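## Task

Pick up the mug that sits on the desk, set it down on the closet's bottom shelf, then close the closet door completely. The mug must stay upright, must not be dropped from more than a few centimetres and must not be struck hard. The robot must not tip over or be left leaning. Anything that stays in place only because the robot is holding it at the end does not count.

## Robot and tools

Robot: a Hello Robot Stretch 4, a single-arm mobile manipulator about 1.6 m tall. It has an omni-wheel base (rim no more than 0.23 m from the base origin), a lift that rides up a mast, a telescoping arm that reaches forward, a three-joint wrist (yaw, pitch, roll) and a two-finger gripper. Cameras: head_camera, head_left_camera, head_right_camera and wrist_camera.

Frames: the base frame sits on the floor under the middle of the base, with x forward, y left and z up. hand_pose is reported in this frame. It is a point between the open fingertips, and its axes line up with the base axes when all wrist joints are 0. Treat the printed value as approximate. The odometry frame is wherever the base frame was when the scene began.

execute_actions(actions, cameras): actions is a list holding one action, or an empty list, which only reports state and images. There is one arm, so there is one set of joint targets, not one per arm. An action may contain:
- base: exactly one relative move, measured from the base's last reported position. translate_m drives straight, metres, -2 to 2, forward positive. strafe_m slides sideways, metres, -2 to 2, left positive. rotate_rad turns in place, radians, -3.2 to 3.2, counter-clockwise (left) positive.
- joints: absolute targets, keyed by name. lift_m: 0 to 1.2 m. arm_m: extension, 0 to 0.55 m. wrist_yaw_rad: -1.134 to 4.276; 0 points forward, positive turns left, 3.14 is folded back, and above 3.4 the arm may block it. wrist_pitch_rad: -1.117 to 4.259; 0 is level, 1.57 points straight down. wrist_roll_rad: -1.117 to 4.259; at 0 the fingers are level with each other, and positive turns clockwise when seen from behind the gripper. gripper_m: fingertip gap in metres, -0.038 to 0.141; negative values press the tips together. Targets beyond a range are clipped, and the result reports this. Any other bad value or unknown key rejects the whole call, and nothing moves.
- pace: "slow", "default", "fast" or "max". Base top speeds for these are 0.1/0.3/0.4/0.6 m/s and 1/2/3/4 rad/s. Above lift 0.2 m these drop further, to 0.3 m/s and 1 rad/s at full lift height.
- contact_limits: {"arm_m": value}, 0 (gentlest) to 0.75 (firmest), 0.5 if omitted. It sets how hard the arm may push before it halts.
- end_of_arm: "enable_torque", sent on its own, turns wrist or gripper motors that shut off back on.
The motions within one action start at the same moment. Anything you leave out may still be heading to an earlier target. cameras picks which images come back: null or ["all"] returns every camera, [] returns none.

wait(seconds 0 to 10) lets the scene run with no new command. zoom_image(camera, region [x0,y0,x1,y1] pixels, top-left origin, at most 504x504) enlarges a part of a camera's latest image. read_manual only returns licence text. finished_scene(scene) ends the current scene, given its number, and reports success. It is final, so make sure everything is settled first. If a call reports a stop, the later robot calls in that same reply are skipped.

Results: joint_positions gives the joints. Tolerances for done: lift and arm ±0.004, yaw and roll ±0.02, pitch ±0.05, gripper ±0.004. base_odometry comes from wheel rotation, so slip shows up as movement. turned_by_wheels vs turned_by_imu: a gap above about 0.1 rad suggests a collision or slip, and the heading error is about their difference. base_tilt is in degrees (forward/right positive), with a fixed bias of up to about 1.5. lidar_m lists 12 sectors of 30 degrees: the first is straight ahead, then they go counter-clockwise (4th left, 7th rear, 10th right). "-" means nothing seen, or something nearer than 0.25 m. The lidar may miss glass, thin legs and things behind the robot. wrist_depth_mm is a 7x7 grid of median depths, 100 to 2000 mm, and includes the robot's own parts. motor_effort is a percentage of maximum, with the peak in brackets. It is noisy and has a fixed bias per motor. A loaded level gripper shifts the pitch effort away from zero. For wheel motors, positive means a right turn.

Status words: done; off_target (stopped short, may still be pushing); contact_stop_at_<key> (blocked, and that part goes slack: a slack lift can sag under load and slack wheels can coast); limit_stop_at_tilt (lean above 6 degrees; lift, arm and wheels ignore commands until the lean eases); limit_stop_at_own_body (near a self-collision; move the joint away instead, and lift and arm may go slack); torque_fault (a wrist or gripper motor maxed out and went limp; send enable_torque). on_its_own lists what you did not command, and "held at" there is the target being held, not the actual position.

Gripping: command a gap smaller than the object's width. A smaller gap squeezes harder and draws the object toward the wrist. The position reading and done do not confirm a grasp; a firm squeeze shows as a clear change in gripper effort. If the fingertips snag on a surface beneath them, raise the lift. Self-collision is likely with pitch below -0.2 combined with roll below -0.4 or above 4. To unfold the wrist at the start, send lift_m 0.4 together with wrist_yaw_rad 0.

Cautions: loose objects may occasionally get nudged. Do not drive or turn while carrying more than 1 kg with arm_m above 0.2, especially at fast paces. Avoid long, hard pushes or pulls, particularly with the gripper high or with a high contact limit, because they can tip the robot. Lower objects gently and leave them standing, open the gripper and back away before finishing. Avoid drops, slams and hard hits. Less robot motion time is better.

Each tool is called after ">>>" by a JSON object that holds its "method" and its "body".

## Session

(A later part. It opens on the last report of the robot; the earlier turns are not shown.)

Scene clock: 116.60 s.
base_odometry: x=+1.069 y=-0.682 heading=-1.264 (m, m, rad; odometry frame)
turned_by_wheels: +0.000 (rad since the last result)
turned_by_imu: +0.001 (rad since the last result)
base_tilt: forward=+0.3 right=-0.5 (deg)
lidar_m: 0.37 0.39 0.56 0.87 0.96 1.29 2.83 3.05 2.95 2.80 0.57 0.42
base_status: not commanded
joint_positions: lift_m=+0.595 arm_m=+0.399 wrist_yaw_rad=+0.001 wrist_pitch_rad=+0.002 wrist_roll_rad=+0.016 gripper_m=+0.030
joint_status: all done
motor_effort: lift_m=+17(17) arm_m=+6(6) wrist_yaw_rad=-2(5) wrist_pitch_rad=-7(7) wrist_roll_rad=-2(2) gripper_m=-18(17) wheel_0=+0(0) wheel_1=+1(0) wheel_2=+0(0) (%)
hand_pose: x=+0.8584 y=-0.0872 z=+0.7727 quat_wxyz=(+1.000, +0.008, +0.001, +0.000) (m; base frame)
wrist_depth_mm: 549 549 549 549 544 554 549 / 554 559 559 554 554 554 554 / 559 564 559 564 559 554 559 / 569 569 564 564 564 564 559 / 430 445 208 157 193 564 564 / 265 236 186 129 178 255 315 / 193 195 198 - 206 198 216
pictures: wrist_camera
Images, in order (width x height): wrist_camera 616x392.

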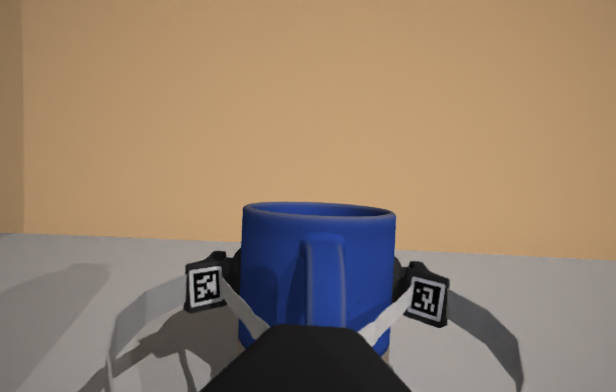

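Gripped. Lift, retract, return.

>>> {"method": "execute_actions", "body": {"actions": [{"joints":{"lift_m":0.65,"gripper_m":0.015},"pace":"slow"}], "cameras": []}}

>>> {"method": "execute_actions", "body": {"actions": [{"base":{"translate_m":-1.5},"joints":{"arm_m":0.0}}], "cameras": ["wrist_camera"]}}

>>> {"method": "execute_actions", "body": {"actions": [{"base":{"strafe_m":-1.1}}], "cameras": []}}

>>> {"method": "execute_actions", "body": {"actions": [{"base":{"rotate_rad":3.1},"joints":{"lift_m":0.45}}]}}

Scene clock: 118.03 s.
base_odometry: x=+1.069 y=-0.682 heading=-1.264 (m, m, rad; odometry frame)
turned_by_wheels: +0.000 (rad since the last result)
turned_by_imu: +0.000 (rad since the last result)
base_tilt: forward=+0.3 right=-0.4 (deg)
lidar_m: 0.38 0.40 0.56 0.88 0.95 1.32 2.84 3.02 2.92 2.80 0.59 0.42
base_status: not commanded
joint_positions: lift_m=+0.650 arm_m=+0.399 wrist_yaw_rad=+0.000 wrist_pitch_rad=+0.006 wrist_roll_rad=+0.016 gripper_m=+0.015
joint_status: all done
motor_effort: lift_m=+23(26) arm_m=+6(6) wrist_yaw_rad=-1(3) wrist_pitch_rad=-16(17) wrist_roll_rad=-2(2) gripper_m=-22(20) wheel_0=+1(0) wheel_1=+1(0) wheel_2=+0(0) (%)
hand_pose: x=+0.8584 y=-0.0873 z=+0.8262 quat_wxyz=(+1.000, +0.008, +0.003, +0.000) (m; base frame)
wrist_depth_mm: 549 549 549 544 549 544 549 / 554 554 554 554 554 549 549 / 559 559 559 559 564 559 554 / 564 569 564 564 564 564 564 / 569 569 200 152 177 564 569 / 399 349 180 125 169 177 473 / 290 290 297 - 310 298 327
pictures: none
No camera images: the call's "cameras" was empty. Leave "cameras" out to get every camera's image.

Scene clock: 124.53 s.
base_odometry: x=+0.616 y=+0.748 heading=-1.264 (m, m, rad; odometry frame)
turned_by_wheels: +0.000 (rad since the last result)
turned_by_imu: +0.004 (rad since the last result)
base_tilt: forward=+0.1 right=-0.4 (deg)
lidar_m: 1.87 1.31 0.96 0.85 0.88 1.20 1.36 1.35 1.89 2.81 2.93 1.97
base_status: done
joint_positions: lift_m=+0.650 arm_m=+0.001 wrist_yaw_rad=+0.000 wrist_pitch_rad=+0.006 wrist_roll_rad=+0.016 gripper_m=+0.015
joint_status: all done
motor_effort: lift_m=+23(23) arm_m=-6(8) wrist_yaw_rad=+0(2) wrist_pitch_rad=-17(18) wrist_roll_rad=-2(2) gripper_m=-21(20) wheel_0=-2(7) wheel_1=-1(8) wheel_2=-1(10) (%)
hand_pose: x=+0.4604 y=-0.0875 z=+0.8262 quat_wxyz=(+1.000, +0.008, +0.003, +0.000) (m; base frame)
wrist_depth_mm: 1366 - - - - - - / 1336 - - - - - - / 1366 - - - - - - / 1397 - - - - - - / 1397 - 200 152 177 - - / 1397 1756 180 126 169 176 - / 1430 1661 1661 - 1708 1661 1863
pictures: wrist_camera
Images, in order (width x height): wrist_camera 616x392.

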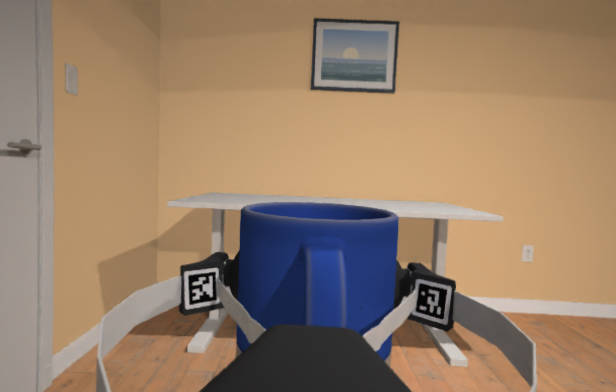

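Scene clock: 129.53 s.
base_odometry: x=-0.433 y=+0.416 heading=-1.264 (m, m, rad; odometry frame)
turned_by_wheels: +0.000 (rad since the last result)
turned_by_imu: +0.000 (rad since the last result)
base_tilt: forward=+0.4 right=-0.3 (deg)
lidar_m: 1.90 1.98 2.09 1.97 2.02 1.44 1.31 1.36 1.80 1.74 1.79 2.45
base_status: done
joint_positions: lift_m=+0.650 arm_m=+0.001 wrist_yaw_rad=+0.000 wrist_pitch_rad=+0.006 wrist_roll_rad=+0.016 gripper_m=+0.015
joint_status: not commanded
motor_effort: lift_m=+22(22) arm_m=-6(6) wrist_yaw_rad=+0(0) wrist_pitch_rad=-17(18) wrist_roll_rad=-1(2) gripper_m=-21(21) wheel_0=-1(9) wheel_1=+1(8) wheel_2=+0(0) (%)
hand_pose: x=+0.4604 y=-0.0874 z=+0.8263 quat_wxyz=(+1.000, +0.008, +0.003, +0.000) (m; base frame)
wrist_depth_mm: - - - - - - - / - - - - - - - / - - - - - - - / - - - - - - - / - - 200 152 177 - - / - 1983 180 125 170 177 - / 1618 1618 1661 - 1756 1661 1808
pictures: none
No camera images: the call's "cameras" was empty. Leave "cameras" out to get every camera's image.

Scene clock: 132.37 s.
base_odometry: x=-0.433 y=+0.416 heading=+1.835 (m, m, rad; odometry frame)
turned_by_wheels: +3.100 (rad since the last result)
turned_by_imu: +3.139 (rad since the last result)
base_tilt: forward=+0.3 right=-0.3 (deg)
lidar_m: 1.31 1.37 1.86 1.72 1.77 2.37 1.92 1.98 2.11 1.96 2.04 1.42
base_status: done
joint_positions: lift_m=+0.450 arm_m=+0.001 wrist_yaw_rad=+0.000 wrist_pitch_rad=+0.006 wrist_roll_rad=+0.016 gripper_m=+0.015
joint_status: all done
motor_effort: lift_m=+20(19) arm_m=-6(6) wrist_yaw_rad=-1(3) wrist_pitch_rad=-17(17) wrist_roll_rad=-2(2) gripper_m=-21(21) wheel_0=+0(10) wheel_1=-4(9) wheel_2=-1(8) (%)
hand_pose: x=+0.4605 y=-0.0874 z=+0.6265 quat_wxyz=(+1.000, +0.008, +0.003, +0.000) (m; base frame)
wrist_depth_mm: 1060 1060 1060 1499 1576 1078 1756 / 1078 1078 1078 1756 1808 1098 1863 / 1078 1078 1078 1808 1808 1098 1863 / 1098 1098 1098 1863 1863 1098 1863 / 1098 1118 200 152 177 1118 1863 / 1118 1118 180 125 169 177 1921 / 1118 1138 1118 - 1366 1138 1430
pictures: head_camera, head_left_camera, head_right_camera, wrist_camera
Images, in order (width x height): head_camera 420x560, head_left_camera 420x672, head_right_camera 420x672, wrist_camera 616x392.

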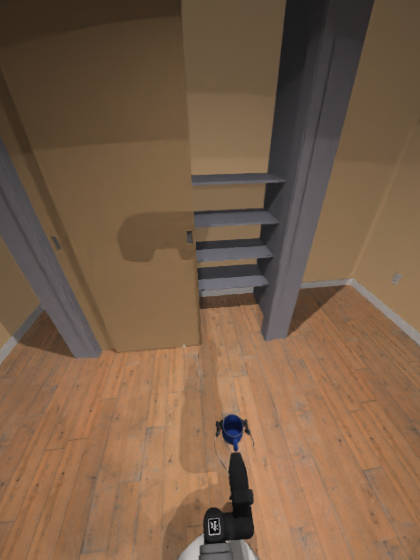

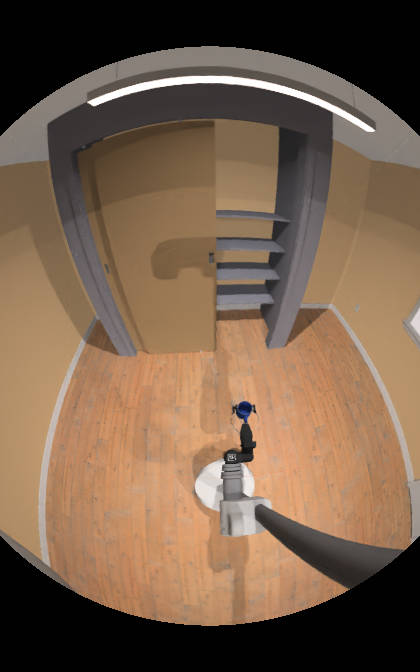

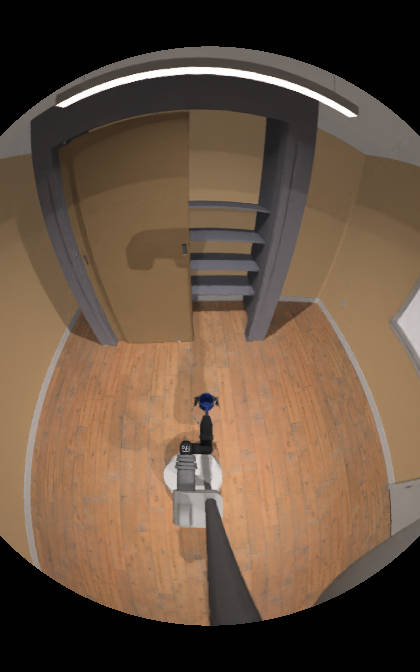

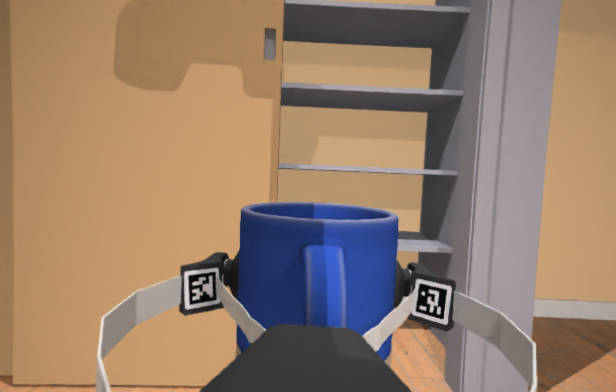

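>>> {"method": "execute_actions", "body": {"actions": [{"base":{"strafe_m":-0.12},"joints":{"lift_m":0.38}}], "cameras": []}}

>>> {"method": "execute_actions", "body": {"actions": [{"base":{"translate_m":0.6}}], "cameras": ["head_camera","wrist_camera"]}}

Scene clock: 134.07 s.
base_odometry: x=-0.317 y=+0.447 heading=+1.835 (m, m, rad; odometry frame)
turned_by_wheels: +0.000 (rad since the last result)
turned_by_imu: +0.000 (rad since the last result)
base_tilt: forward=+0.1 right=-0.4 (deg)
lidar_m: 1.33 1.39 1.78 1.84 1.90 2.53 1.93 2.00 1.99 1.84 1.91 1.40
base_status: done
joint_positions: lift_m=+0.380 arm_m=+0.001 wrist_yaw_rad=+0.000 wrist_pitch_rad=+0.006 wrist_roll_rad=+0.016 gripper_m=+0.015
joint_status: all done
motor_effort: lift_m=+19(19) arm_m=-6(6) wrist_yaw_rad=+0(1) wrist_pitch_rad=-17(17) wrist_roll_rad=-2(2) gripper_m=-19(22) wheel_0=+1(9) wheel_1=-1(10) wheel_2=+0(0) (%)
hand_pose: x=+0.4604 y=-0.0874 z=+0.5565 quat_wxyz=(+1.000, +0.008, +0.003, +0.000) (m; base frame)
wrist_depth_mm: 1060 1078 1078 1756 1576 1078 1808 / 1078 1078 1098 1808 1576 1098 1863 / 1078 1098 1098 1863 1661 1118 1863 / 1098 1098 1118 1863 1661 1118 1921 / 1118 1098 200 151 176 1138 1921 / 1118 1118 180 126 178 176 1863 / 1118 1118 1138 - 1138 1138 1281
pictures: none
No camera images: the call's "cameras" was empty. Leave "cameras" out to get every camera's image.

Scene clock: 137.57 s.
base_odometry: x=-0.474 y=+1.026 heading=+1.836 (m, m, rad; odometry frame)
turned_by_wheels: +0.000 (rad since the last result)
turned_by_imu: +0.000 (rad since the last result)
base_tilt: forward=+0.3 right=-0.1 (deg)
lidar_m: 0.73 0.73 1.01 1.88 1.95 2.57 3.34 2.63 1.92 1.81 1.91 0.84
base_status: done
joint_positions: lift_m=+0.380 arm_m=+0.001 wrist_yaw_rad=+0.000 wrist_pitch_rad=+0.006 wrist_roll_rad=+0.016 gripper_m=+0.015
joint_status: not commanded
motor_effort: lift_m=+19(19) arm_m=-6(6) wrist_yaw_rad=-1(0) wrist_pitch_rad=-17(17) wrist_roll_rad=-2(2) gripper_m=-22(21) wheel_0=+3(7) wheel_1=+2(8) wheel_2=+1(10) (%)
hand_pose: x=+0.4604 y=-0.0874 z=+0.5565 quat_wxyz=(+1.000, +0.008, +0.003, +0.000) (m; base frame)
wrist_depth_mm: 496 496 1025 991 976 891 530 / 496 496 1182 1205 1229 931 525 / 500 504 1229 1229 1229 878 521 / 504 508 1229 1229 1229 917 517 / 512 512 200 151 177 854 517 / 517 517 180 125 169 177 512 / 521 525 1160 - 1205 891 512
pictures: head_camera, wrist_camera
Images, in order (width x height): head_camera 420x560, wrist_camera 616x392.

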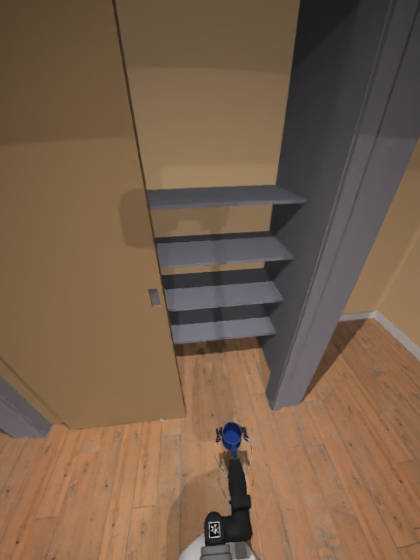

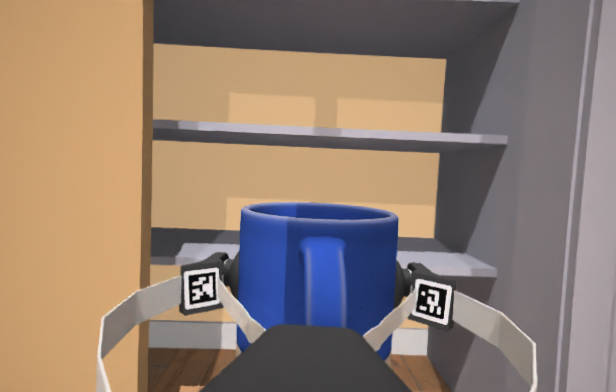

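>>> {"method": "execute_actions", "body": {"actions": [{"base":{"translate_m":0.33},"joints":{"lift_m":0.33,"arm_m":0.15}}], "cameras": ["head_camera","wrist_camera"]}}

Scene clock: 140.23 s.
base_odometry: x=-0.561 y=+1.345 heading=+1.836 (m, m, rad; odometry frame)
turned_by_wheels: +0.000 (rad since the last result)
turned_by_imu: +0.001 (rad since the last result)
base_tilt: forward=+0.2 right=-0.3 (deg)
lidar_m: 0.70 0.42 0.56 1.30 1.96 2.62 3.67 2.74 1.91 1.79 0.56 0.59
base_status: done
joint_positions: lift_m=+0.330 arm_m=+0.149 wrist_yaw_rad=+0.000 wrist_pitch_rad=+0.006 wrist_roll_rad=+0.016 gripper_m=+0.015
joint_status: all done
motor_effort: lift_m=+19(16) arm_m=+6(6) wrist_yaw_rad=-1(1) wrist_pitch_rad=-17(17) wrist_roll_rad=-2(2) gripper_m=-22(21) wheel_0=+1(7) wheel_1=+1(8) wheel_2=-1(10) (%)
hand_pose: x=+0.6084 y=-0.0874 z=+0.5065 quat_wxyz=(+1.000, +0.008, +0.003, +0.000) (m; base frame)
wrist_depth_mm: 384 368 355 345 366 355 351 / 668 621 591 564 539 521 512 / 750 732 750 750 759 759 621 / 750 750 750 750 759 768 609 / 615 634 200 151 177 750 603 / 384 351 180 126 169 370 452 / 768 778 778 - 788 759 521
pictures: head_camera, wrist_camera
Images, in order (width x height): head_camera 420x560, wrist_camera 616x392.

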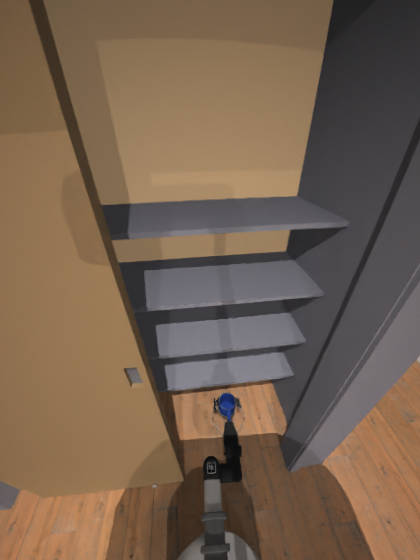

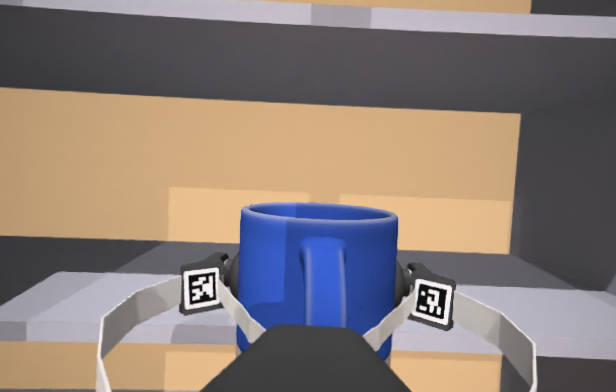

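>>> {"method": "execute_actions", "body": {"actions": [{"joints":{"arm_m":0.48},"pace":"slow","contact_limits":{"arm_m":0.15}}], "cameras": ["head_camera","wrist_camera"]}}

>>> {"method": "execute_actions", "body": {"actions": [{"joints":{"lift_m":0.3},"pace":"slow"}], "cameras": ["wrist_camera"]}}

Scene clock: 144.90 s.
base_odometry: x=-0.561 y=+1.345 heading=+1.836 (m, m, rad; odometry frame)
turned_by_wheels: +0.000 (rad since the last result)
turned_by_imu: +0.001 (rad since the last result)
base_tilt: forward=+0.3 right=-0.3 (deg)
lidar_m: 0.70 0.43 0.55 1.29 1.96 2.61 3.67 2.74 1.94 1.78 0.58 0.62
base_status: not commanded
joint_positions: lift_m=+0.330 arm_m=+0.479 wrist_yaw_rad=+0.000 wrist_pitch_rad=+0.006 wrist_roll_rad=+0.016 gripper_m=+0.015
joint_status: all done
motor_effort: lift_m=+18(18) arm_m=+6(8) wrist_yaw_rad=-1(1) wrist_pitch_rad=-18(18) wrist_roll_rad=-2(1) gripper_m=-20(21) wheel_0=+1(1) wheel_1=+2(2) wheel_2=-1(1) (%)
contact_limits: arm_m 0.15
hand_pose: x=+0.9383 y=-0.0874 z=+0.5065 quat_wxyz=(+1.000, +0.008, +0.003, +0.000) (m; base frame)
wrist_depth_mm: 384 368 357 345 340 332 329 / 413 415 415 418 421 424 424 / 413 421 421 424 424 427 430 / 418 421 424 430 427 430 436 / 424 427 200 152 177 436 439 / 382 332 180 125 169 177 442 / 278 279 285 - 297 287 312
pictures: head_camera, wrist_camera
Images, in order (width x height): head_camera 420x560, wrist_camera 616x392.

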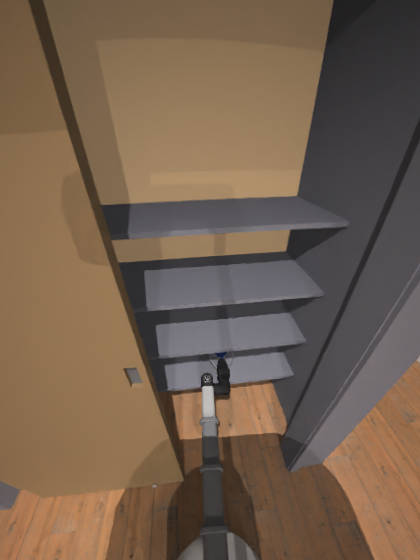

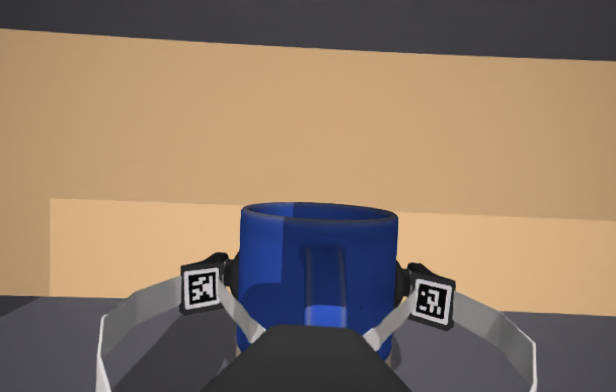

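Scene clock: 145.97 s.
base_odometry: x=-0.561 y=+1.345 heading=+1.836 (m, m, rad; odometry frame)
turned_by_wheels: +0.000 (rad since the last result)
turned_by_imu: +0.000 (rad since the last result)
base_tilt: forward=+0.3 right=-0.4 (deg)
lidar_m: 0.71 0.42 0.56 1.28 1.94 2.58 3.70 2.76 1.89 1.81 0.57 0.61
base_status: not commanded
joint_positions: lift_m=+0.300 arm_m=+0.479 wrist_yaw_rad=+0.000 wrist_pitch_rad=+0.006 wrist_roll_rad=+0.016 gripper_m=+0.015
joint_status: all done
motor_effort: lift_m=+18(20) arm_m=+6(6) wrist_yaw_rad=-1(1) wrist_pitch_rad=-18(18) wrist_roll_rad=-2(1) gripper_m=-21(22) wheel_0=+1(1) wheel_1=+2(2) wheel_2=-1(0) (%)
hand_pose: x=+0.9383 y=-0.0874 z=+0.4766 quat_wxyz=(+1.000, +0.008, +0.003, +0.000) (m; base frame)
wrist_depth_mm: 407 410 413 415 418 407 399 / 413 413 418 418 421 424 427 / 415 418 418 424 424 430 430 / 418 421 427 427 427 433 436 / 424 427 200 152 177 436 442 / 304 268 180 125 169 177 362 / 222 224 228 - 237 229 250
pictures: wrist_camera
Images, in order (width x height): wrist_camera 616x392.

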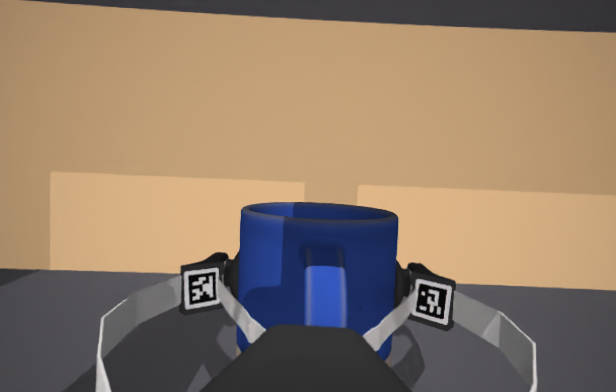

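>>> {"method": "execute_actions", "body": {"actions": [{"joints":{"lift_m":0.285},"pace":"slow"}], "cameras": []}}

Scene clock: 146.83 s.
base_odometry: x=-0.561 y=+1.345 heading=+1.836 (m, m, rad; odometry frame)
turned_by_wheels: +0.000 (rad since the last result)
turned_by_imu: +0.000 (rad since the last result)
base_tilt: forward=+0.2 right=-0.5 (deg)
lidar_m: 0.70 0.41 0.55 1.30 1.98 2.59 3.65 2.71 1.91 1.81 0.58 0.62
base_status: not commanded
joint_positions: lift_m=+0.285 arm_m=+0.479 wrist_yaw_rad=+0.000 wrist_pitch_rad=+0.006 wrist_roll_rad=+0.016 gripper_m=+0.015
joint_status: all done
motor_effort: lift_m=+18(18) arm_m=+6(6) wrist_yaw_rad=+0(0) wrist_pitch_rad=-18(18) wrist_roll_rad=-2(1) gripper_m=-23(20) wheel_0=+1(1) wheel_1=+2(2) wheel_2=-1(1) (%)
hand_pose: x=+0.9383 y=-0.0874 z=+0.4616 quat_wxyz=(+1.000, +0.008, +0.003, +0.000) (m; base frame)
wrist_depth_mm: 407 410 413 415 418 421 424 / 413 415 415 421 421 424 424 / 415 418 421 421 427 430 430 / 418 421 424 427 430 430 436 / 421 424 199 151 177 433 439 / 267 235 180 125 169 176 317 / 195 196 200 - 208 201 218
pictures: none
No camera images: the call's "cameras" was empty. Leave "cameras" out to get every camera's image.

>>> {"method": "execute_actions", "body": {"actions": [{"joints":{"lift_m":0.277},"pace":"slow"}], "cameras": []}}

>>> {"method": "execute_actions", "body": {"actions": [{"joints":{"gripper_m":0.14},"pace":"slow"}], "cameras": ["wrist_camera"]}}

>>> {"method": "execute_actions", "body": {"actions": [{"joints":{"arm_m":0.1}}], "cameras": ["wrist_camera","head_camera"]}}

Scene clock: 147.60 s.
base_odometry: x=-0.561 y=+1.345 heading=+1.836 (m, m, rad; odometry frame)
turned_by_wheels: +0.000 (rad since the last result)
turned_by_imu: +0.000 (rad since the last result)
base_tilt: forward=+0.3 right=-0.1 (deg)
lidar_m: 0.70 0.43 0.54 1.33 1.94 2.54 3.68 2.71 1.91 1.81 0.60 0.61
base_status: not commanded
joint_positions: lift_m=+0.278 arm_m=+0.479 wrist_yaw_rad=+0.000 wrist_pitch_rad=-0.001 wrist_roll_rad=+0.016 gripper_m=+0.015
joint_status: all done
motor_effort: lift_m=+12(16) arm_m=+6(6) wrist_yaw_rad=+1(1) wrist_pitch_rad=+3(17) wrist_roll_rad=-2(2) gripper_m=-22(22) wheel_0=+1(1) wheel_1=+2(2) wheel_2=+0(1) (%)
hand_pose: x=+0.9383 y=-0.0876 z=+0.4560 quat_wxyz=(+1.000, +0.008, +0.000, +0.000) (m; base frame)
wrist_depth_mm: 410 413 413 415 421 421 424 / 413 415 418 421 424 427 430 / 415 418 421 424 427 430 433 / 418 424 424 424 430 430 436 / 421 421 199 152 178 436 439 / 267 235 180 125 170 262 324 / 193 195 200 - 208 202 220
pictures: none
No camera images: the call's "cameras" was empty. Leave "cameras" out to get every camera's image.

Scene clock: 152.77 s.
base_odometry: x=-0.561 y=+1.345 heading=+1.836 (m, m, rad; odometry frame)
turned_by_wheels: +0.000 (rad since the last result)
turned_by_imu: +0.002 (rad since the last result)
base_tilt: forward=+0.1 right=-0.3 (deg)
lidar_m: 0.70 0.42 0.58 1.29 1.93 2.57 3.67 2.73 1.92 1.80 0.59 0.60
base_status: not commanded
joint_positions: lift_m=+0.278 arm_m=+0.479 wrist_yaw_rad=+0.000 wrist_pitch_rad=-0.002 wrist_roll_rad=+0.016 gripper_m=+0.140
joint_status: all done
motor_effort: lift_m=+13(12) arm_m=+6(6) wrist_yaw_rad=+1(2) wrist_pitch_rad=+6(6) wrist_roll_rad=-1(2) gripper_m=-2(23) wheel_0=+1(1) wheel_1=+2(2) wheel_2=-1(1) (%)
hand_pose: x=+0.9383 y=-0.0876 z=+0.4564 quat_wxyz=(+1.000, +0.008, -0.001, +0.000) (m; base frame)
wrist_depth_mm: 410 413 415 418 421 424 427 / 413 415 418 421 424 427 427 / 415 418 418 427 430 427 430 / 421 421 430 424 430 433 436 / 421 421 424 175 413 436 439 / 270 254 240 145 189 262 325 / 194 196 201 - 211 204 220
pictures: wrist_camera
Images, in order (width x height): wrist_camera 616x392.

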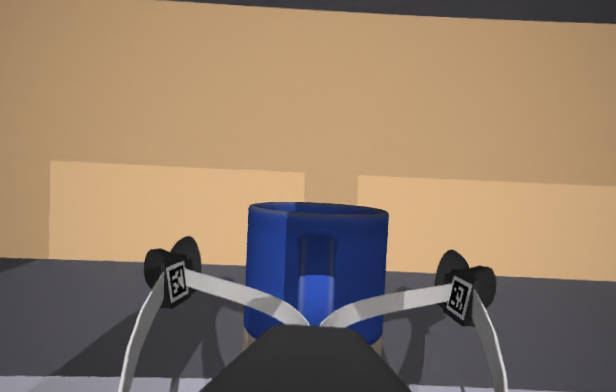

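Scene clock: 155.00 s.
base_odometry: x=-0.561 y=+1.345 heading=+1.836 (m, m, rad; odometry frame)
turned_by_wheels: +0.000 (rad since the last result)
turned_by_imu: +0.001 (rad since the last result)
base_tilt: forward=+0.3 right=-0.2 (deg)
lidar_m: 0.71 0.42 0.56 1.30 1.96 2.60 3.68 2.72 1.92 1.81 0.57 0.61
base_status: not commanded
joint_positions: lift_m=+0.277 arm_m=+0.101 wrist_yaw_rad=+0.000 wrist_pitch_rad=+0.003 wrist_roll_rad=+0.016 gripper_m=+0.140
joint_status: all done
motor_effort: lift_m=+18(18) arm_m=-6(8) wrist_yaw_rad=+0(3) wrist_pitch_rad=-7(9) wrist_roll_rad=-1(2) gripper_m=+0(0) wheel_0=+1(1) wheel_1=+2(2) wheel_2=-1(1) (%)
hand_pose: x=+0.5605 y=-0.0874 z=+0.4546 quat_wxyz=(+1.000, +0.008, +0.001, +0.000) (m; base frame)
wrist_depth_mm: 517 500 484 469 459 449 442 / 778 778 788 759 732 707 615 / 788 778 798 798 798 798 621 / 788 798 798 798 809 809 615 / 421 427 452 477 500 530 554 / 809 809 820 166 831 219 597 / 809 809 820 - 831 831 591
pictures: head_camera, wrist_camera
Images, in order (width x height): head_camera 420x560, wrist_camera 616x392.

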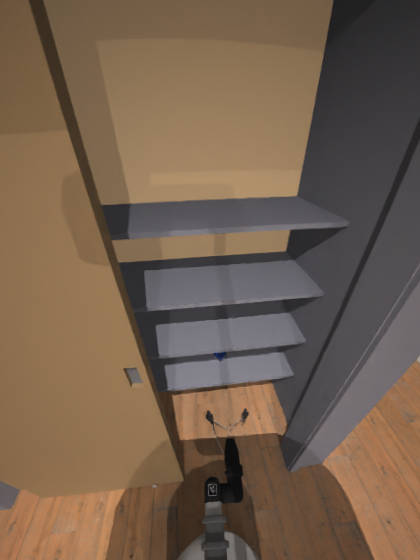

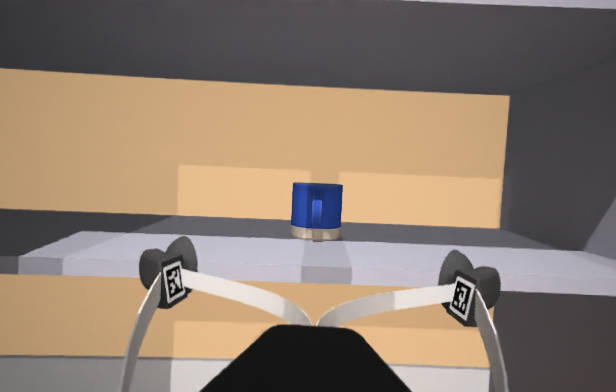

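>>> {"method": "execute_actions", "body": {"actions": [{"base":{"translate_m":-0.15},"joints":{"arm_m":0,"gripper_m":-0.02}}], "cameras": []}}

>>> {"method": "execute_actions", "body": {"actions": [{"base":{"strafe_m":0.6}}], "cameras": []}}

>>> {"method": "execute_actions", "body": {"actions": [{"joints":{"arm_m":0.3},"contact_limits":{"arm_m":0.25},"pace":"slow"}], "cameras": ["head_camera"]}}

Scene clock: 157.67 s.
base_odometry: x=-0.521 y=+1.200 heading=+1.836 (m, m, rad; odometry frame)
turned_by_wheels: +0.000 (rad since the last result)
turned_by_imu: +0.001 (rad since the last result)
base_tilt: forward=+0.3 right=-0.3 (deg)
lidar_m: 0.60 0.57 0.75 1.89 1.94 2.60 3.53 2.76 1.95 1.81 0.82 0.70
base_status: done
joint_positions: lift_m=+0.277 arm_m=+0.001 wrist_yaw_rad=+0.000 wrist_pitch_rad=+0.003 wrist_roll_rad=+0.016 gripper_m=-0.020
joint_status: all done
motor_effort: lift_m=+18(17) arm_m=-6(7) wrist_yaw_rad=+0(1) wrist_pitch_rad=-7(7) wrist_roll_rad=-1(2) gripper_m=-13(13) wheel_0=-1(6) wheel_1=-2(6) wheel_2=+1(10) (%)
hand_pose: x=+0.4604 y=-0.0874 z=+0.4546 quat_wxyz=(+1.000, +0.008, +0.001, +0.000) (m; base frame)
wrist_depth_mm: 324 1025 1025 1025 1042 931 640 / 325 831 788 750 723 778 634 / 325 1042 1042 1042 1060 904 640 / 330 1042 1060 1042 1060 917 634 / 332 1042 1060 654 1060 788 627 / 334 1060 182 189 182 831 627 / 342 904 1025 - 1025 732 621
pictures: none
No camera images: the call's "cameras" was empty. Leave "cameras" out to get every camera's image.

Scene clock: 161.00 s.
base_odometry: x=-1.101 y=+1.043 heading=+1.836 (m, m, rad; odometry frame)
turned_by_wheels: +0.000 (rad since the last result)
turned_by_imu: +0.003 (rad since the last result)
base_tilt: forward=+0.1 right=-0.4 (deg)
lidar_m: 0.50 0.52 0.67 1.29 1.33 1.78 3.55 2.82 2.60 2.40 1.16 0.54
base_status: done
joint_positions: lift_m=+0.277 arm_m=+0.001 wrist_yaw_rad=+0.000 wrist_pitch_rad=+0.003 wrist_roll_rad=+0.016 gripper_m=-0.020
joint_status: not commanded
motor_effort: lift_m=+19(19) arm_m=-6(6) wrist_yaw_rad=+0(0) wrist_pitch_rad=-7(7) wrist_roll_rad=-2(1) gripper_m=-13(14) wheel_0=+1(9) wheel_1=+0(11) wheel_2=+0(1) (%)
hand_pose: x=+0.4604 y=-0.0874 z=+0.4546 quat_wxyz=(+1.000, +0.008, +0.001, +0.000) (m; base frame)
wrist_depth_mm: 290 294 294 296 297 298 301 / 294 296 297 300 300 300 304 / 296 298 300 300 303 304 307 / 298 300 303 303 306 307 309 / 303 303 304 304 309 310 312 / 304 306 182 189 182 312 315 / 307 307 309 - 314 315 317
pictures: none
No camera images: the call's "cameras" was empty. Leave "cameras" out to get every camera's image.

Scene clock: 162.83 s.
base_odometry: x=-1.101 y=+1.043 heading=+1.836 (m, m, rad; odometry frame)
turned_by_wheels: +0.000 (rad since the last result)
turned_by_imu: +0.000 (rad since the last result)
base_tilt: forward=+0.2 right=-0.4 (deg)
lidar_m: 0.50 0.52 0.67 1.28 1.34 1.75 3.55 2.85 2.55 2.38 1.18 0.54
base_status: not commanded
joint_positions: lift_m=+0.277 arm_m=+0.079 wrist_yaw_rad=-0.005 wrist_pitch_rad=+0.002 wrist_roll_rad=+0.016 gripper_m=-0.020
joint_status: arm_m contact_stop (moved +0.078 of +0.299)
on_its_own: arm_m is slack since a contact_stop (your +0.300 is given up)
motor_effort: lift_m=+18(18) arm_m=+0(19) wrist_yaw_rad=+12(43) wrist_pitch_rad=-5(7) wrist_roll_rad=-2(1) gripper_m=-10(14) wheel_0=+4(4) wheel_1=+0(2) wheel_2=-5(11) (%)
contact_limits: arm_m 0.25
hand_pose: x=+0.5376 y=-0.0887 z=+0.4549 quat_wxyz=(+1.000, +0.008, +0.001, -0.002) (m; base frame)
wrist_depth_mm: 218 220 222 223 224 226 227 / 220 222 224 225 227 229 229 / 223 224 225 227 229 230 231 / 224 226 227 229 230 232 234 / 226 228 229 230 232 235 236 / 229 229 181 205 182 236 238 / 231 232 234 - 237 238 241
pictures: head_camera
Images, in order (width x height): head_camera 420x560.

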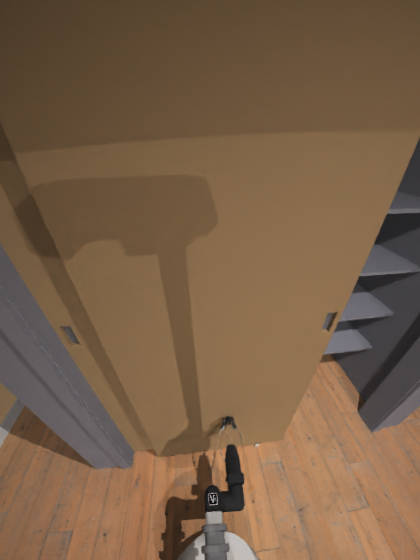

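>>> {"method": "execute_actions", "body": {"actions": [{"base":{"strafe_m":-0.2},"joints":{"arm_m":0.095},"contact_limits":{"arm_m":0.5},"pace":"slow"}], "cameras": ["head_camera"]}}

Scene clock: 166.03 s.
base_odometry: x=-0.908 y=+1.095 heading=+1.835 (m, m, rad; odometry frame)
turned_by_wheels: +0.000 (rad since the last result)
turned_by_imu: +0.000 (rad since the last result)
base_tilt: forward=+0.2 right=-0.3 (deg)
lidar_m: 0.50 0.53 0.77 1.49 1.55 2.04 3.58 2.83 2.34 2.21 1.00 0.57
base_status: done
joint_positions: lift_m=+0.277 arm_m=+0.078 wrist_yaw_rad=+0.000 wrist_pitch_rad=+0.002 wrist_roll_rad=+0.016 gripper_m=-0.020
joint_status: arm_m contact_stop (moved -0.001 of +0.016)
on_its_own: arm_m is slack since a contact_stop (your +0.095 is given up)
motor_effort: lift_m=+19(18) arm_m=+0(18) wrist_yaw_rad=-2(27) wrist_pitch_rad=-7(7) wrist_roll_rad=-1(2) gripper_m=-13(12) wheel_0=+2(17) wheel_1=-2(7) wheel_2=-2(12) (%)
contact_limits: arm_m 0.5
hand_pose: x=+0.5375 y=-0.0873 z=+0.4546 quat_wxyz=(+1.000, +0.008, +0.001, +0.000) (m; base frame)
wrist_depth_mm: 229 229 230 231 232 235 236 / 229 231 232 234 235 236 238 / 231 233 234 236 236 238 976 / 234 236 236 238 239 241 991 / 236 238 238 238 242 243 569 / 238 239 181 189 182 245 991 / 240 241 242 - 246 246 991
pictures: head_camera
Images, in order (width x height): head_camera 420x560.

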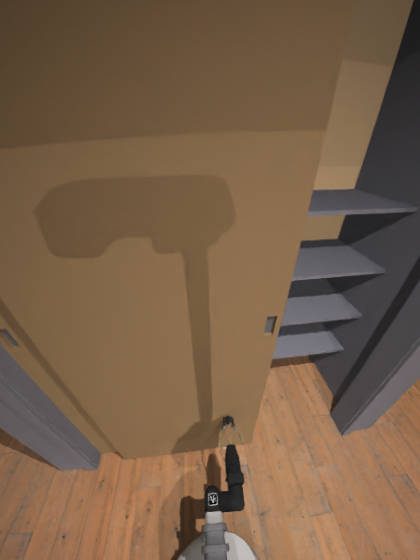

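>>> {"method": "execute_actions", "body": {"actions": [{"joints":{"arm_m":0.0,"lift_m":0.872,"gripper_m":0.06,"wrist_yaw_rad":-0.25}}], "cameras": ["wrist_camera"]}}

Scene clock: 169.43 s.
base_odometry: x=-0.908 y=+1.095 heading=+1.835 (m, m, rad; odometry frame)
turned_by_wheels: +0.000 (rad since the last result)
turned_by_imu: +0.001 (rad since the last result)
base_tilt: forward=+0.3 right=-0.2 (deg)
lidar_m: 0.52 0.52 0.79 1.48 1.53 2.02 3.56 2.80 2.35 2.20 1.00 0.56
base_status: not commanded
joint_positions: lift_m=+0.872 arm_m=+0.001 wrist_yaw_rad=-0.250 wrist_pitch_rad=+0.002 wrist_roll_rad=+0.016 gripper_m=+0.060
joint_status: all done
motor_effort: lift_m=+21(26) arm_m=-6(5) wrist_yaw_rad=+0(6) wrist_pitch_rad=-7(7) wrist_roll_rad=-2(1) gripper_m=-5(15) wheel_0=+2(2) wheel_1=-2(2) wheel_2=-2(2) (%)
hand_pose: x=+0.4299 y=-0.1561 z=+1.0494 quat_wxyz=(+0.992, +0.008, +0.000, -0.125) (m; base frame)
wrist_depth_mm: 286 301 319 342 1160 1182 904 / 287 304 322 343 768 960 866 / 289 307 327 347 1182 1138 878 / 293 309 329 353 1118 1098 878 / 296 314 327 355 732 1118 854 / 297 314 327 351 200 1060 878 / 301 314 336 - 842 842 878
pictures: wrist_camera
Images, in order (width x height): wrist_camera 616x392.

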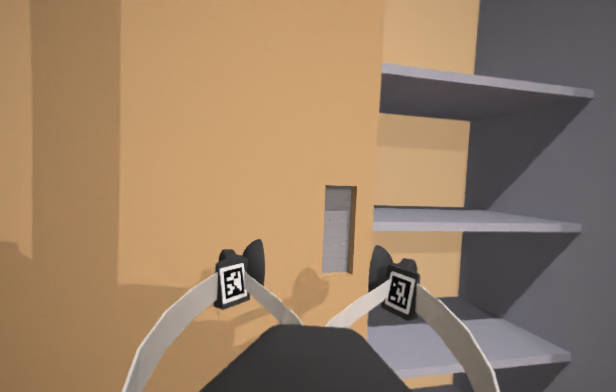

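>>> {"method": "execute_actions", "body": {"actions": [{"base":{"strafe_m":-0.1}}], "cameras": []}}

>>> {"method": "execute_actions", "body": {"actions": [{"joints":{"arm_m":0.3},"contact_limits":{"arm_m":0.15},"pace":"slow"}], "cameras": ["wrist_camera"]}}

Scene clock: 171.00 s.
base_odometry: x=-0.811 y=+1.121 heading=+1.835 (m, m, rad; odometry frame)
turned_by_wheels: +0.000 (rad since the last result)
turned_by_imu: +0.000 (rad since the last result)
base_tilt: forward=+0.2 right=-0.2 (deg)
lidar_m: 0.53 0.56 0.75 1.60 1.66 2.18 3.54 2.80 2.25 2.10 0.90 0.91
base_status: done
joint_positions: lift_m=+0.872 arm_m=+0.001 wrist_yaw_rad=-0.250 wrist_pitch_rad=+0.002 wrist_roll_rad=+0.016 gripper_m=+0.060
joint_status: not commanded
motor_effort: lift_m=+22(22) arm_m=-6(6) wrist_yaw_rad=+0(1) wrist_pitch_rad=-6(7) wrist_roll_rad=-1(2) gripper_m=-2(3) wheel_0=+1(9) wheel_1=-2(10) wheel_2=+0(0) (%)
hand_pose: x=+0.4299 y=-0.1561 z=+1.0494 quat_wxyz=(+0.992, +0.008, +0.000, -0.125) (m; base frame)
wrist_depth_mm: 290 307 325 1078 1160 1025 788 / 294 309 327 798 891 904 788 / 296 312 330 1098 1182 1025 778 / 298 315 340 1098 1182 976 778 / 301 320 330 1098 1160 960 768 / 303 322 332 1008 200 960 778 / 306 319 342 - 831 854 778
pictures: none
No camera images: the call's "cameras" was empty. Leave "cameras" out to get every camera's image.

Scene clock: 173.20 s.
base_odometry: x=-0.811 y=+1.121 heading=+1.835 (m, m, rad; odometry frame)
turned_by_wheels: +0.000 (rad since the last result)
turned_by_imu: +0.002 (rad since the last result)
base_tilt: forward=+0.2 right=-0.3 (deg)
lidar_m: 0.52 0.55 0.74 1.58 1.65 2.15 3.52 2.81 2.23 2.10 0.92 0.59
base_status: not commanded
joint_positions: lift_m=+0.872 arm_m=+0.120 wrist_yaw_rad=-0.255 wrist_pitch_rad=+0.002 wrist_roll_rad=+0.016 gripper_m=+0.060
joint_status: arm_m contact_stop (moved +0.119 of +0.299)
on_its_own: arm_m is slack since a contact_stop (your +0.300 is given up); wrist_yaw_rad is at rest, and its effort (+14) is outside its rest range (-13 to +13)
motor_effort: lift_m=+22(21) arm_m=+0(15) wrist_yaw_rad=+14(31) wrist_pitch_rad=-6(7) wrist_roll_rad=-1(1) gripper_m=-5(3) wheel_0=+5(5) wheel_1=+1(3) wheel_2=-5(8) (%)
contact_limits: arm_m 0.15
hand_pose: x=+0.5480 y=-0.1573 z=+1.0494 quat_wxyz=(+0.992, +0.008, +0.000, -0.127) (m; base frame)
wrist_depth_mm: 191 202 214 228 1008 976 778 / 193 204 216 654 788 768 741 / 195 206 220 976 1042 1008 768 / 196 208 224 723 1042 976 778 / 198 211 219 569 621 960 750 / 200 210 220 236 199 960 768 / 203 211 225 - 798 750 741
pictures: wrist_camera
Images, in order (width x height): wrist_camera 616x392.

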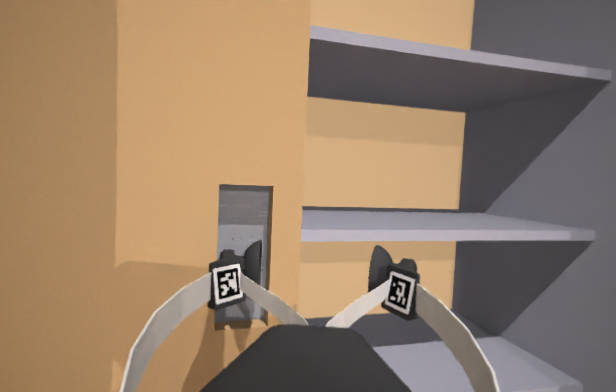

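In the pocket. Slide right in steps.

>>> {"method": "execute_actions", "body": {"actions": [{"base":{"strafe_m":-0.2},"joints":{"arm_m":0.122,"wrist_yaw_rad":-0.25},"pace":"slow"}], "cameras": ["wrist_camera","head_camera"]}}

Scene clock: 176.40 s.
base_odometry: x=-0.618 y=+1.173 heading=+1.835 (m, m, rad; odometry frame)
turned_by_wheels: +0.000 (rad since the last result)
turned_by_imu: +0.001 (rad since the last result)
base_tilt: forward=+0.3 right=-0.2 (deg)
lidar_m: 0.52 0.55 0.76 1.78 1.86 2.44 3.54 2.79 2.05 1.92 0.77 0.75
base_status: done
joint_positions: lift_m=+0.872 arm_m=+0.121 wrist_yaw_rad=-0.250 wrist_pitch_rad=+0.003 wrist_roll_rad=+0.016 gripper_m=+0.060
joint_status: all done
motor_effort: lift_m=+21(22) arm_m=+6(11) wrist_yaw_rad=-2(31) wrist_pitch_rad=-7(8) wrist_roll_rad=-2(2) gripper_m=-2(9) wheel_0=+2(19) wheel_1=-3(6) wheel_2=+0(8) (%)
hand_pose: x=+0.5498 y=-0.1560 z=+1.0493 quat_wxyz=(+0.992, +0.008, +0.000, -0.125) (m; base frame)
wrist_depth_mm: 197 208 220 564 976 768 574 / 198 210 223 723 788 683 585 / 200 211 225 991 1042 741 574 / 202 213 237 976 1008 741 580 / 204 216 226 585 904 707 574 / 206 216 225 243 199 699 569 / 208 216 231 - 798 676 574
pictures: head_camera, wrist_camera
Images, in order (width x height): head_camera 420x560, wrist_camera 616x392.

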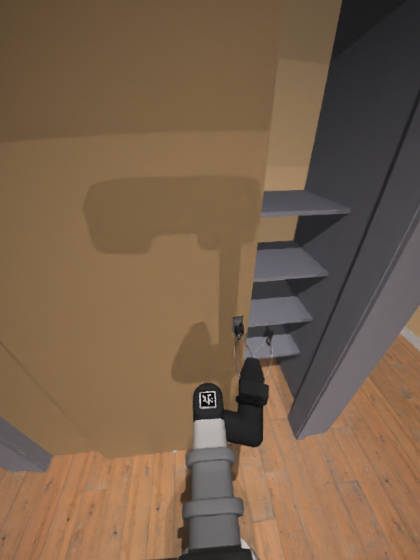

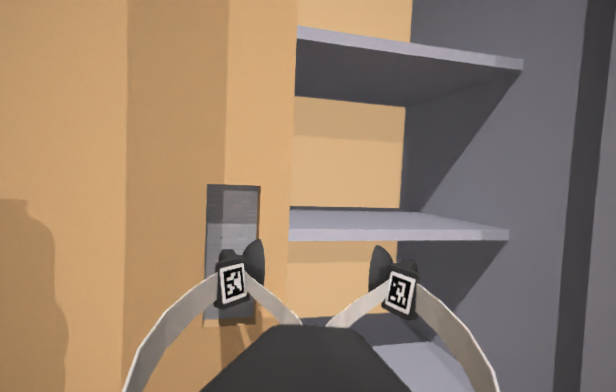

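>>> {"method": "execute_actions", "body": {"actions": [{"base":{"strafe_m":-0.2},"joints":{"arm_m":0.135,"wrist_yaw_rad":-0.25},"pace":"slow"}], "cameras": ["wrist_camera","head_camera"]}}

Scene clock: 179.57 s.
base_odometry: x=-0.425 y=+1.226 heading=+1.835 (m, m, rad; odometry frame)
turned_by_wheels: +0.000 (rad since the last result)
turned_by_imu: +0.001 (rad since the last result)
base_tilt: forward=+0.3 right=-0.1 (deg)
lidar_m: 0.53 0.57 0.77 1.99 2.04 2.74 3.51 2.63 1.81 1.71 1.81 0.66
base_status: done
joint_positions: lift_m=+0.872 arm_m=+0.134 wrist_yaw_rad=-0.251 wrist_pitch_rad=+0.002 wrist_roll_rad=+0.016 gripper_m=+0.060
joint_status: all done
motor_effort: lift_m=+22(22) arm_m=+7(13) wrist_yaw_rad=+3(21) wrist_pitch_rad=-6(7) wrist_roll_rad=-1(2) gripper_m=-4(8) wheel_0=+3(20) wheel_1=-2(7) wheel_2=-1(7) (%)
hand_pose: x=+0.5625 y=-0.1564 z=+1.0495 quat_wxyz=(+0.992, +0.008, +0.000, -0.125) (m; base frame)
wrist_depth_mm: 196 207 219 554 615 343 271 / 198 208 221 715 647 342 270 / 199 211 224 976 691 336 271 / 200 213 231 917 676 336 272 / 203 214 223 585 591 334 270 / 205 215 224 241 200 319 271 / 206 216 230 - 609 304 273
pictures: head_camera, wrist_camera
Images, in order (width x height): head_camera 420x560, wrist_camera 616x392.

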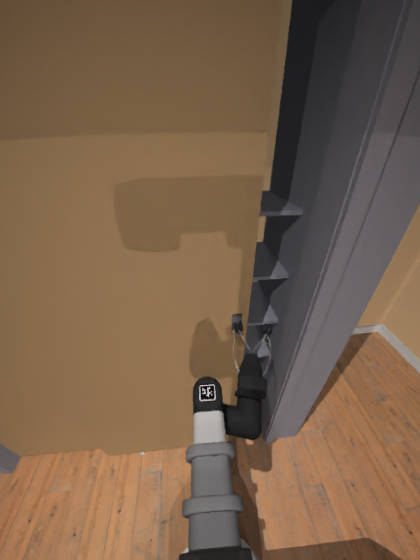

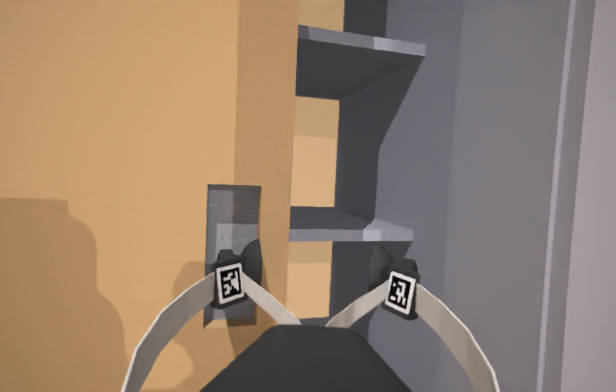

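>>> {"method": "execute_actions", "body": {"actions": [{"joints":{"arm_m":0.05}}], "cameras": []}}

>>> {"method": "execute_actions", "body": {"actions": [{"base":{"strafe_m":-0.064},"joints":{"wrist_yaw_rad":0.25}}], "cameras": ["wrist_camera"]}}

>>> {"method": "execute_actions", "body": {"actions": [{"joints":{"arm_m":0.3},"contact_limits":{"arm_m":0.15},"pace":"slow"}], "cameras": ["wrist_camera"]}}

Scene clock: 180.93 s.
base_odometry: x=-0.425 y=+1.226 heading=+1.835 (m, m, rad; odometry frame)
turned_by_wheels: +0.000 (rad since the last result)
turned_by_imu: +0.000 (rad since the last result)
base_tilt: forward=+0.2 right=-0.3 (deg)
lidar_m: 0.54 0.55 0.77 2.00 2.05 2.69 3.49 2.60 1.81 1.69 1.80 0.66
base_status: not commanded
joint_positions: lift_m=+0.872 arm_m=+0.051 wrist_yaw_rad=-0.250 wrist_pitch_rad=+0.002 wrist_roll_rad=+0.016 gripper_m=+0.060
joint_status: all done
motor_effort: lift_m=+21(21) arm_m=-6(5) wrist_yaw_rad=+0(3) wrist_pitch_rad=-7(7) wrist_roll_rad=-1(2) gripper_m=-2(3) wheel_0=+2(3) wheel_1=-2(2) wheel_2=-2(1) (%)
hand_pose: x=+0.4798 y=-0.1561 z=+1.0494 quat_wxyz=(+0.992, +0.008, +0.000, -0.125) (m; base frame)
wrist_depth_mm: 263 278 294 1025 707 349 368 / 265 279 298 798 676 347 373 / 268 283 301 1060 683 349 377 / 271 287 307 976 683 349 382 / 274 289 300 1008 436 353 387 / 276 289 301 904 200 355 392 / 277 289 309 - 442 357 399
pictures: none
No camera images: the call's "cameras" was empty. Leave "cameras" out to get every camera's image.

Scene clock: 182.17 s.
base_odometry: x=-0.364 y=+1.242 heading=+1.835 (m, m, rad; odometry frame)
turned_by_wheels: +0.000 (rad since the last result)
turned_by_imu: +0.000 (rad since the last result)
base_tilt: forward=+0.3 right=-0.2 (deg)
lidar_m: 0.55 0.57 0.76 2.06 2.11 2.82 3.53 2.52 1.76 1.61 1.71 0.63
base_status: done
joint_positions: lift_m=+0.872 arm_m=+0.051 wrist_yaw_rad=+0.250 wrist_pitch_rad=+0.002 wrist_roll_rad=+0.016 gripper_m=+0.060
joint_status: all done
motor_effort: lift_m=+22(22) arm_m=-6(6) wrist_yaw_rad=+1(8) wrist_pitch_rad=-7(6) wrist_roll_rad=-1(1) gripper_m=-3(3) wheel_0=+1(10) wheel_1=-1(11) wheel_2=+0(3) (%)
hand_pose: x=+0.5231 y=-0.0134 z=+1.0494 quat_wxyz=(+0.992, +0.008, +0.002, +0.124) (m; base frame)
wrist_depth_mm: 325 306 289 273 259 878 559 / 329 309 290 274 263 759 647 / 330 312 293 276 265 904 707 / 334 315 296 279 267 904 683 / 340 317 297 282 281 683 597 / 340 319 293 278 200 931 661 / 345 320 304 - 274 750 634
pictures: wrist_camera
Images, in order (width x height): wrist_camera 616x392.

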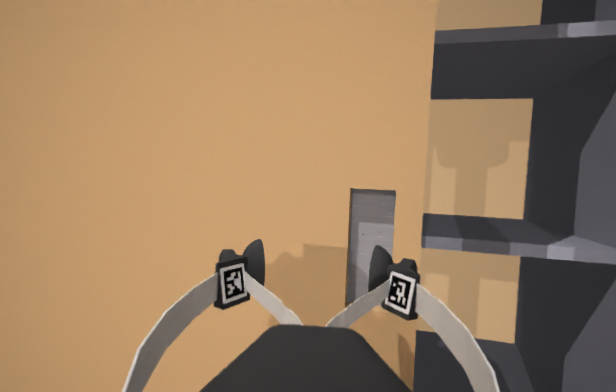

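Scene clock: 183.57 s.
base_odometry: x=-0.363 y=+1.242 heading=+1.835 (m, m, rad; odometry frame)
turned_by_wheels: -0.001 (rad since the last result)
turned_by_imu: +0.000 (rad since the last result)
base_tilt: forward=+0.2 right=-0.2 (deg)
lidar_m: 0.56 0.58 0.76 2.05 2.11 2.81 3.51 2.50 1.76 1.65 1.72 0.59
base_status: not commanded
joint_positions: lift_m=+0.872 arm_m=+0.088 wrist_yaw_rad=+0.242 wrist_pitch_rad=+0.002 wrist_roll_rad=+0.016 gripper_m=+0.060
joint_status: arm_m contact_stop (moved +0.037 of +0.249)
on_its_own: arm_m is slack since a contact_stop (your +0.300 is given up); wrist_yaw_rad is at rest, and its effort (+22) is outside its rest range (-13 to +13)
motor_effort: lift_m=+21(22) arm_m=+0(13) wrist_yaw_rad=+22(46) wrist_pitch_rad=-5(7) wrist_roll_rad=-2(1) gripper_m=-1(3) wheel_0=+1(1) wheel_1=+0(1) wheel_2=-11(11) (%)
contact_limits: arm_m 0.15
hand_pose: x=+0.5601 y=-0.0157 z=+1.0496 quat_wxyz=(+0.993, +0.008, +0.002, +0.121) (m; base frame)
wrist_depth_mm: 279 264 250 237 228 564 517 / 282 267 252 239 229 759 640 / 286 268 254 241 231 878 676 / 289 271 255 244 245 891 654 / 289 273 258 247 246 661 564 / 293 276 255 244 195 904 640 / 296 278 265 - 707 750 615
pictures: wrist_camera
Images, in order (width x height): wrist_camera 616x392.

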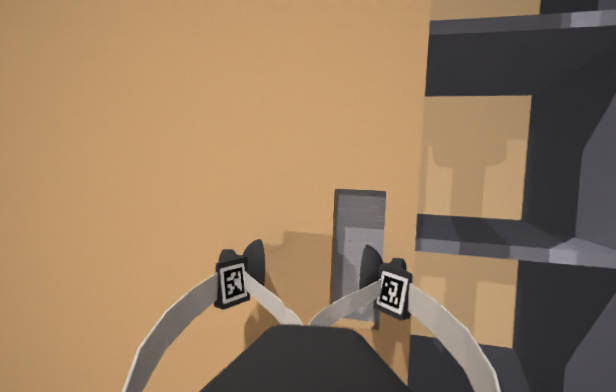

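>>> {"method": "execute_actions", "body": {"actions": [{"base":{"strafe_m":0.012},"joints":{"arm_m":0.08,"wrist_yaw_rad":0.25},"pace":"slow"}], "cameras": []}}

>>> {"method": "execute_actions", "body": {"actions": [{"joints":{"arm_m":0.3},"contact_limits":{"arm_m":0.15},"pace":"slow"}], "cameras": ["wrist_camera"]}}

>>> {"method": "execute_actions", "body": {"actions": [{"base":{"strafe_m":-0.1},"joints":{"wrist_yaw_rad":0.25},"pace":"slow"}], "cameras": ["wrist_camera"]}}

Scene clock: 184.67 s.
base_odometry: x=-0.375 y=+1.239 heading=+1.834 (m, m, rad; odometry frame)
turned_by_wheels: +0.000 (rad since the last result)
turned_by_imu: +0.000 (rad since the last result)
base_tilt: forward=+0.3 right=-0.3 (deg)
lidar_m: 0.55 0.58 0.76 2.03 2.10 2.80 3.51 2.54 1.74 1.67 1.73 0.62
base_status: done
joint_positions: lift_m=+0.872 arm_m=+0.081 wrist_yaw_rad=+0.250 wrist_pitch_rad=+0.002 wrist_roll_rad=+0.016 gripper_m=+0.060
joint_status: all done
motor_effort: lift_m=+21(22) arm_m=-6(7) wrist_yaw_rad=+1(22) wrist_pitch_rad=-5(6) wrist_roll_rad=-1(1) gripper_m=-3(3) wheel_0=-1(7) wheel_1=+1(5) wheel_2=-3(9) (%)
hand_pose: x=+0.5531 y=-0.0134 z=+1.0495 quat_wxyz=(+0.992, +0.008, +0.002, +0.124) (m; base frame)
wrist_depth_mm: 287 270 256 242 229 521 512 / 290 273 257 243 231 750 661 / 291 276 258 245 233 878 699 / 296 278 260 247 236 878 707 / 297 281 263 249 233 668 591 / 300 283 258 246 199 904 668 / 301 283 271 - 236 750 654
pictures: none
No camera images: the call's "cameras" was empty. Leave "cameras" out to get every camera's image.

Scene clock: 185.63 s.
base_odometry: x=-0.375 y=+1.239 heading=+1.834 (m, m, rad; odometry frame)
turned_by_wheels: -0.001 (rad since the last result)
turned_by_imu: +0.000 (rad since the last result)
base_tilt: forward=+0.3 right=-0.3 (deg)
lidar_m: 0.55 0.56 0.78 2.02 2.12 2.78 3.48 2.52 1.76 1.64 1.71 0.62
base_status: not commanded
joint_positions: lift_m=+0.872 arm_m=+0.088 wrist_yaw_rad=+0.242 wrist_pitch_rad=+0.001 wrist_roll_rad=+0.016 gripper_m=+0.060
joint_status: arm_m contact_stop (moved +0.007 of +0.219)
on_its_own: arm_m is slack since a contact_stop (your +0.300 is given up); wrist_yaw_rad is at rest, and its effort (+24) is outside its rest range (-13 to +13)
motor_effort: lift_m=+21(21) arm_m=+0(13) wrist_yaw_rad=+24(35) wrist_pitch_rad=-5(5) wrist_roll_rad=-1(1) gripper_m=-2(3) wheel_0=+0(1) wheel_1=+0(1) wheel_2=-11(11) (%)
contact_limits: arm_m 0.15
hand_pose: x=+0.5602 y=-0.0158 z=+1.0497 quat_wxyz=(+0.993, +0.008, +0.002, +0.121) (m; base frame)
wrist_depth_mm: 279 265 250 237 226 525 517 / 282 267 251 239 228 768 640 / 283 268 254 240 229 878 699 / 287 270 256 242 231 891 683 / 289 273 258 245 230 654 574 / 291 276 254 241 196 891 661 / 294 277 265 - 235 750 627
pictures: wrist_camera
Images, in order (width x height): wrist_camera 616x392.

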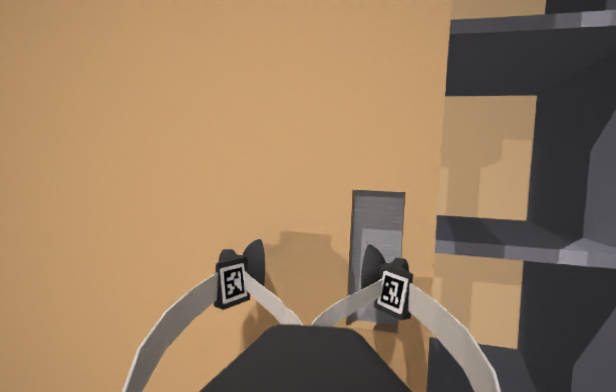

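not run: a stop came earlier in this reply.


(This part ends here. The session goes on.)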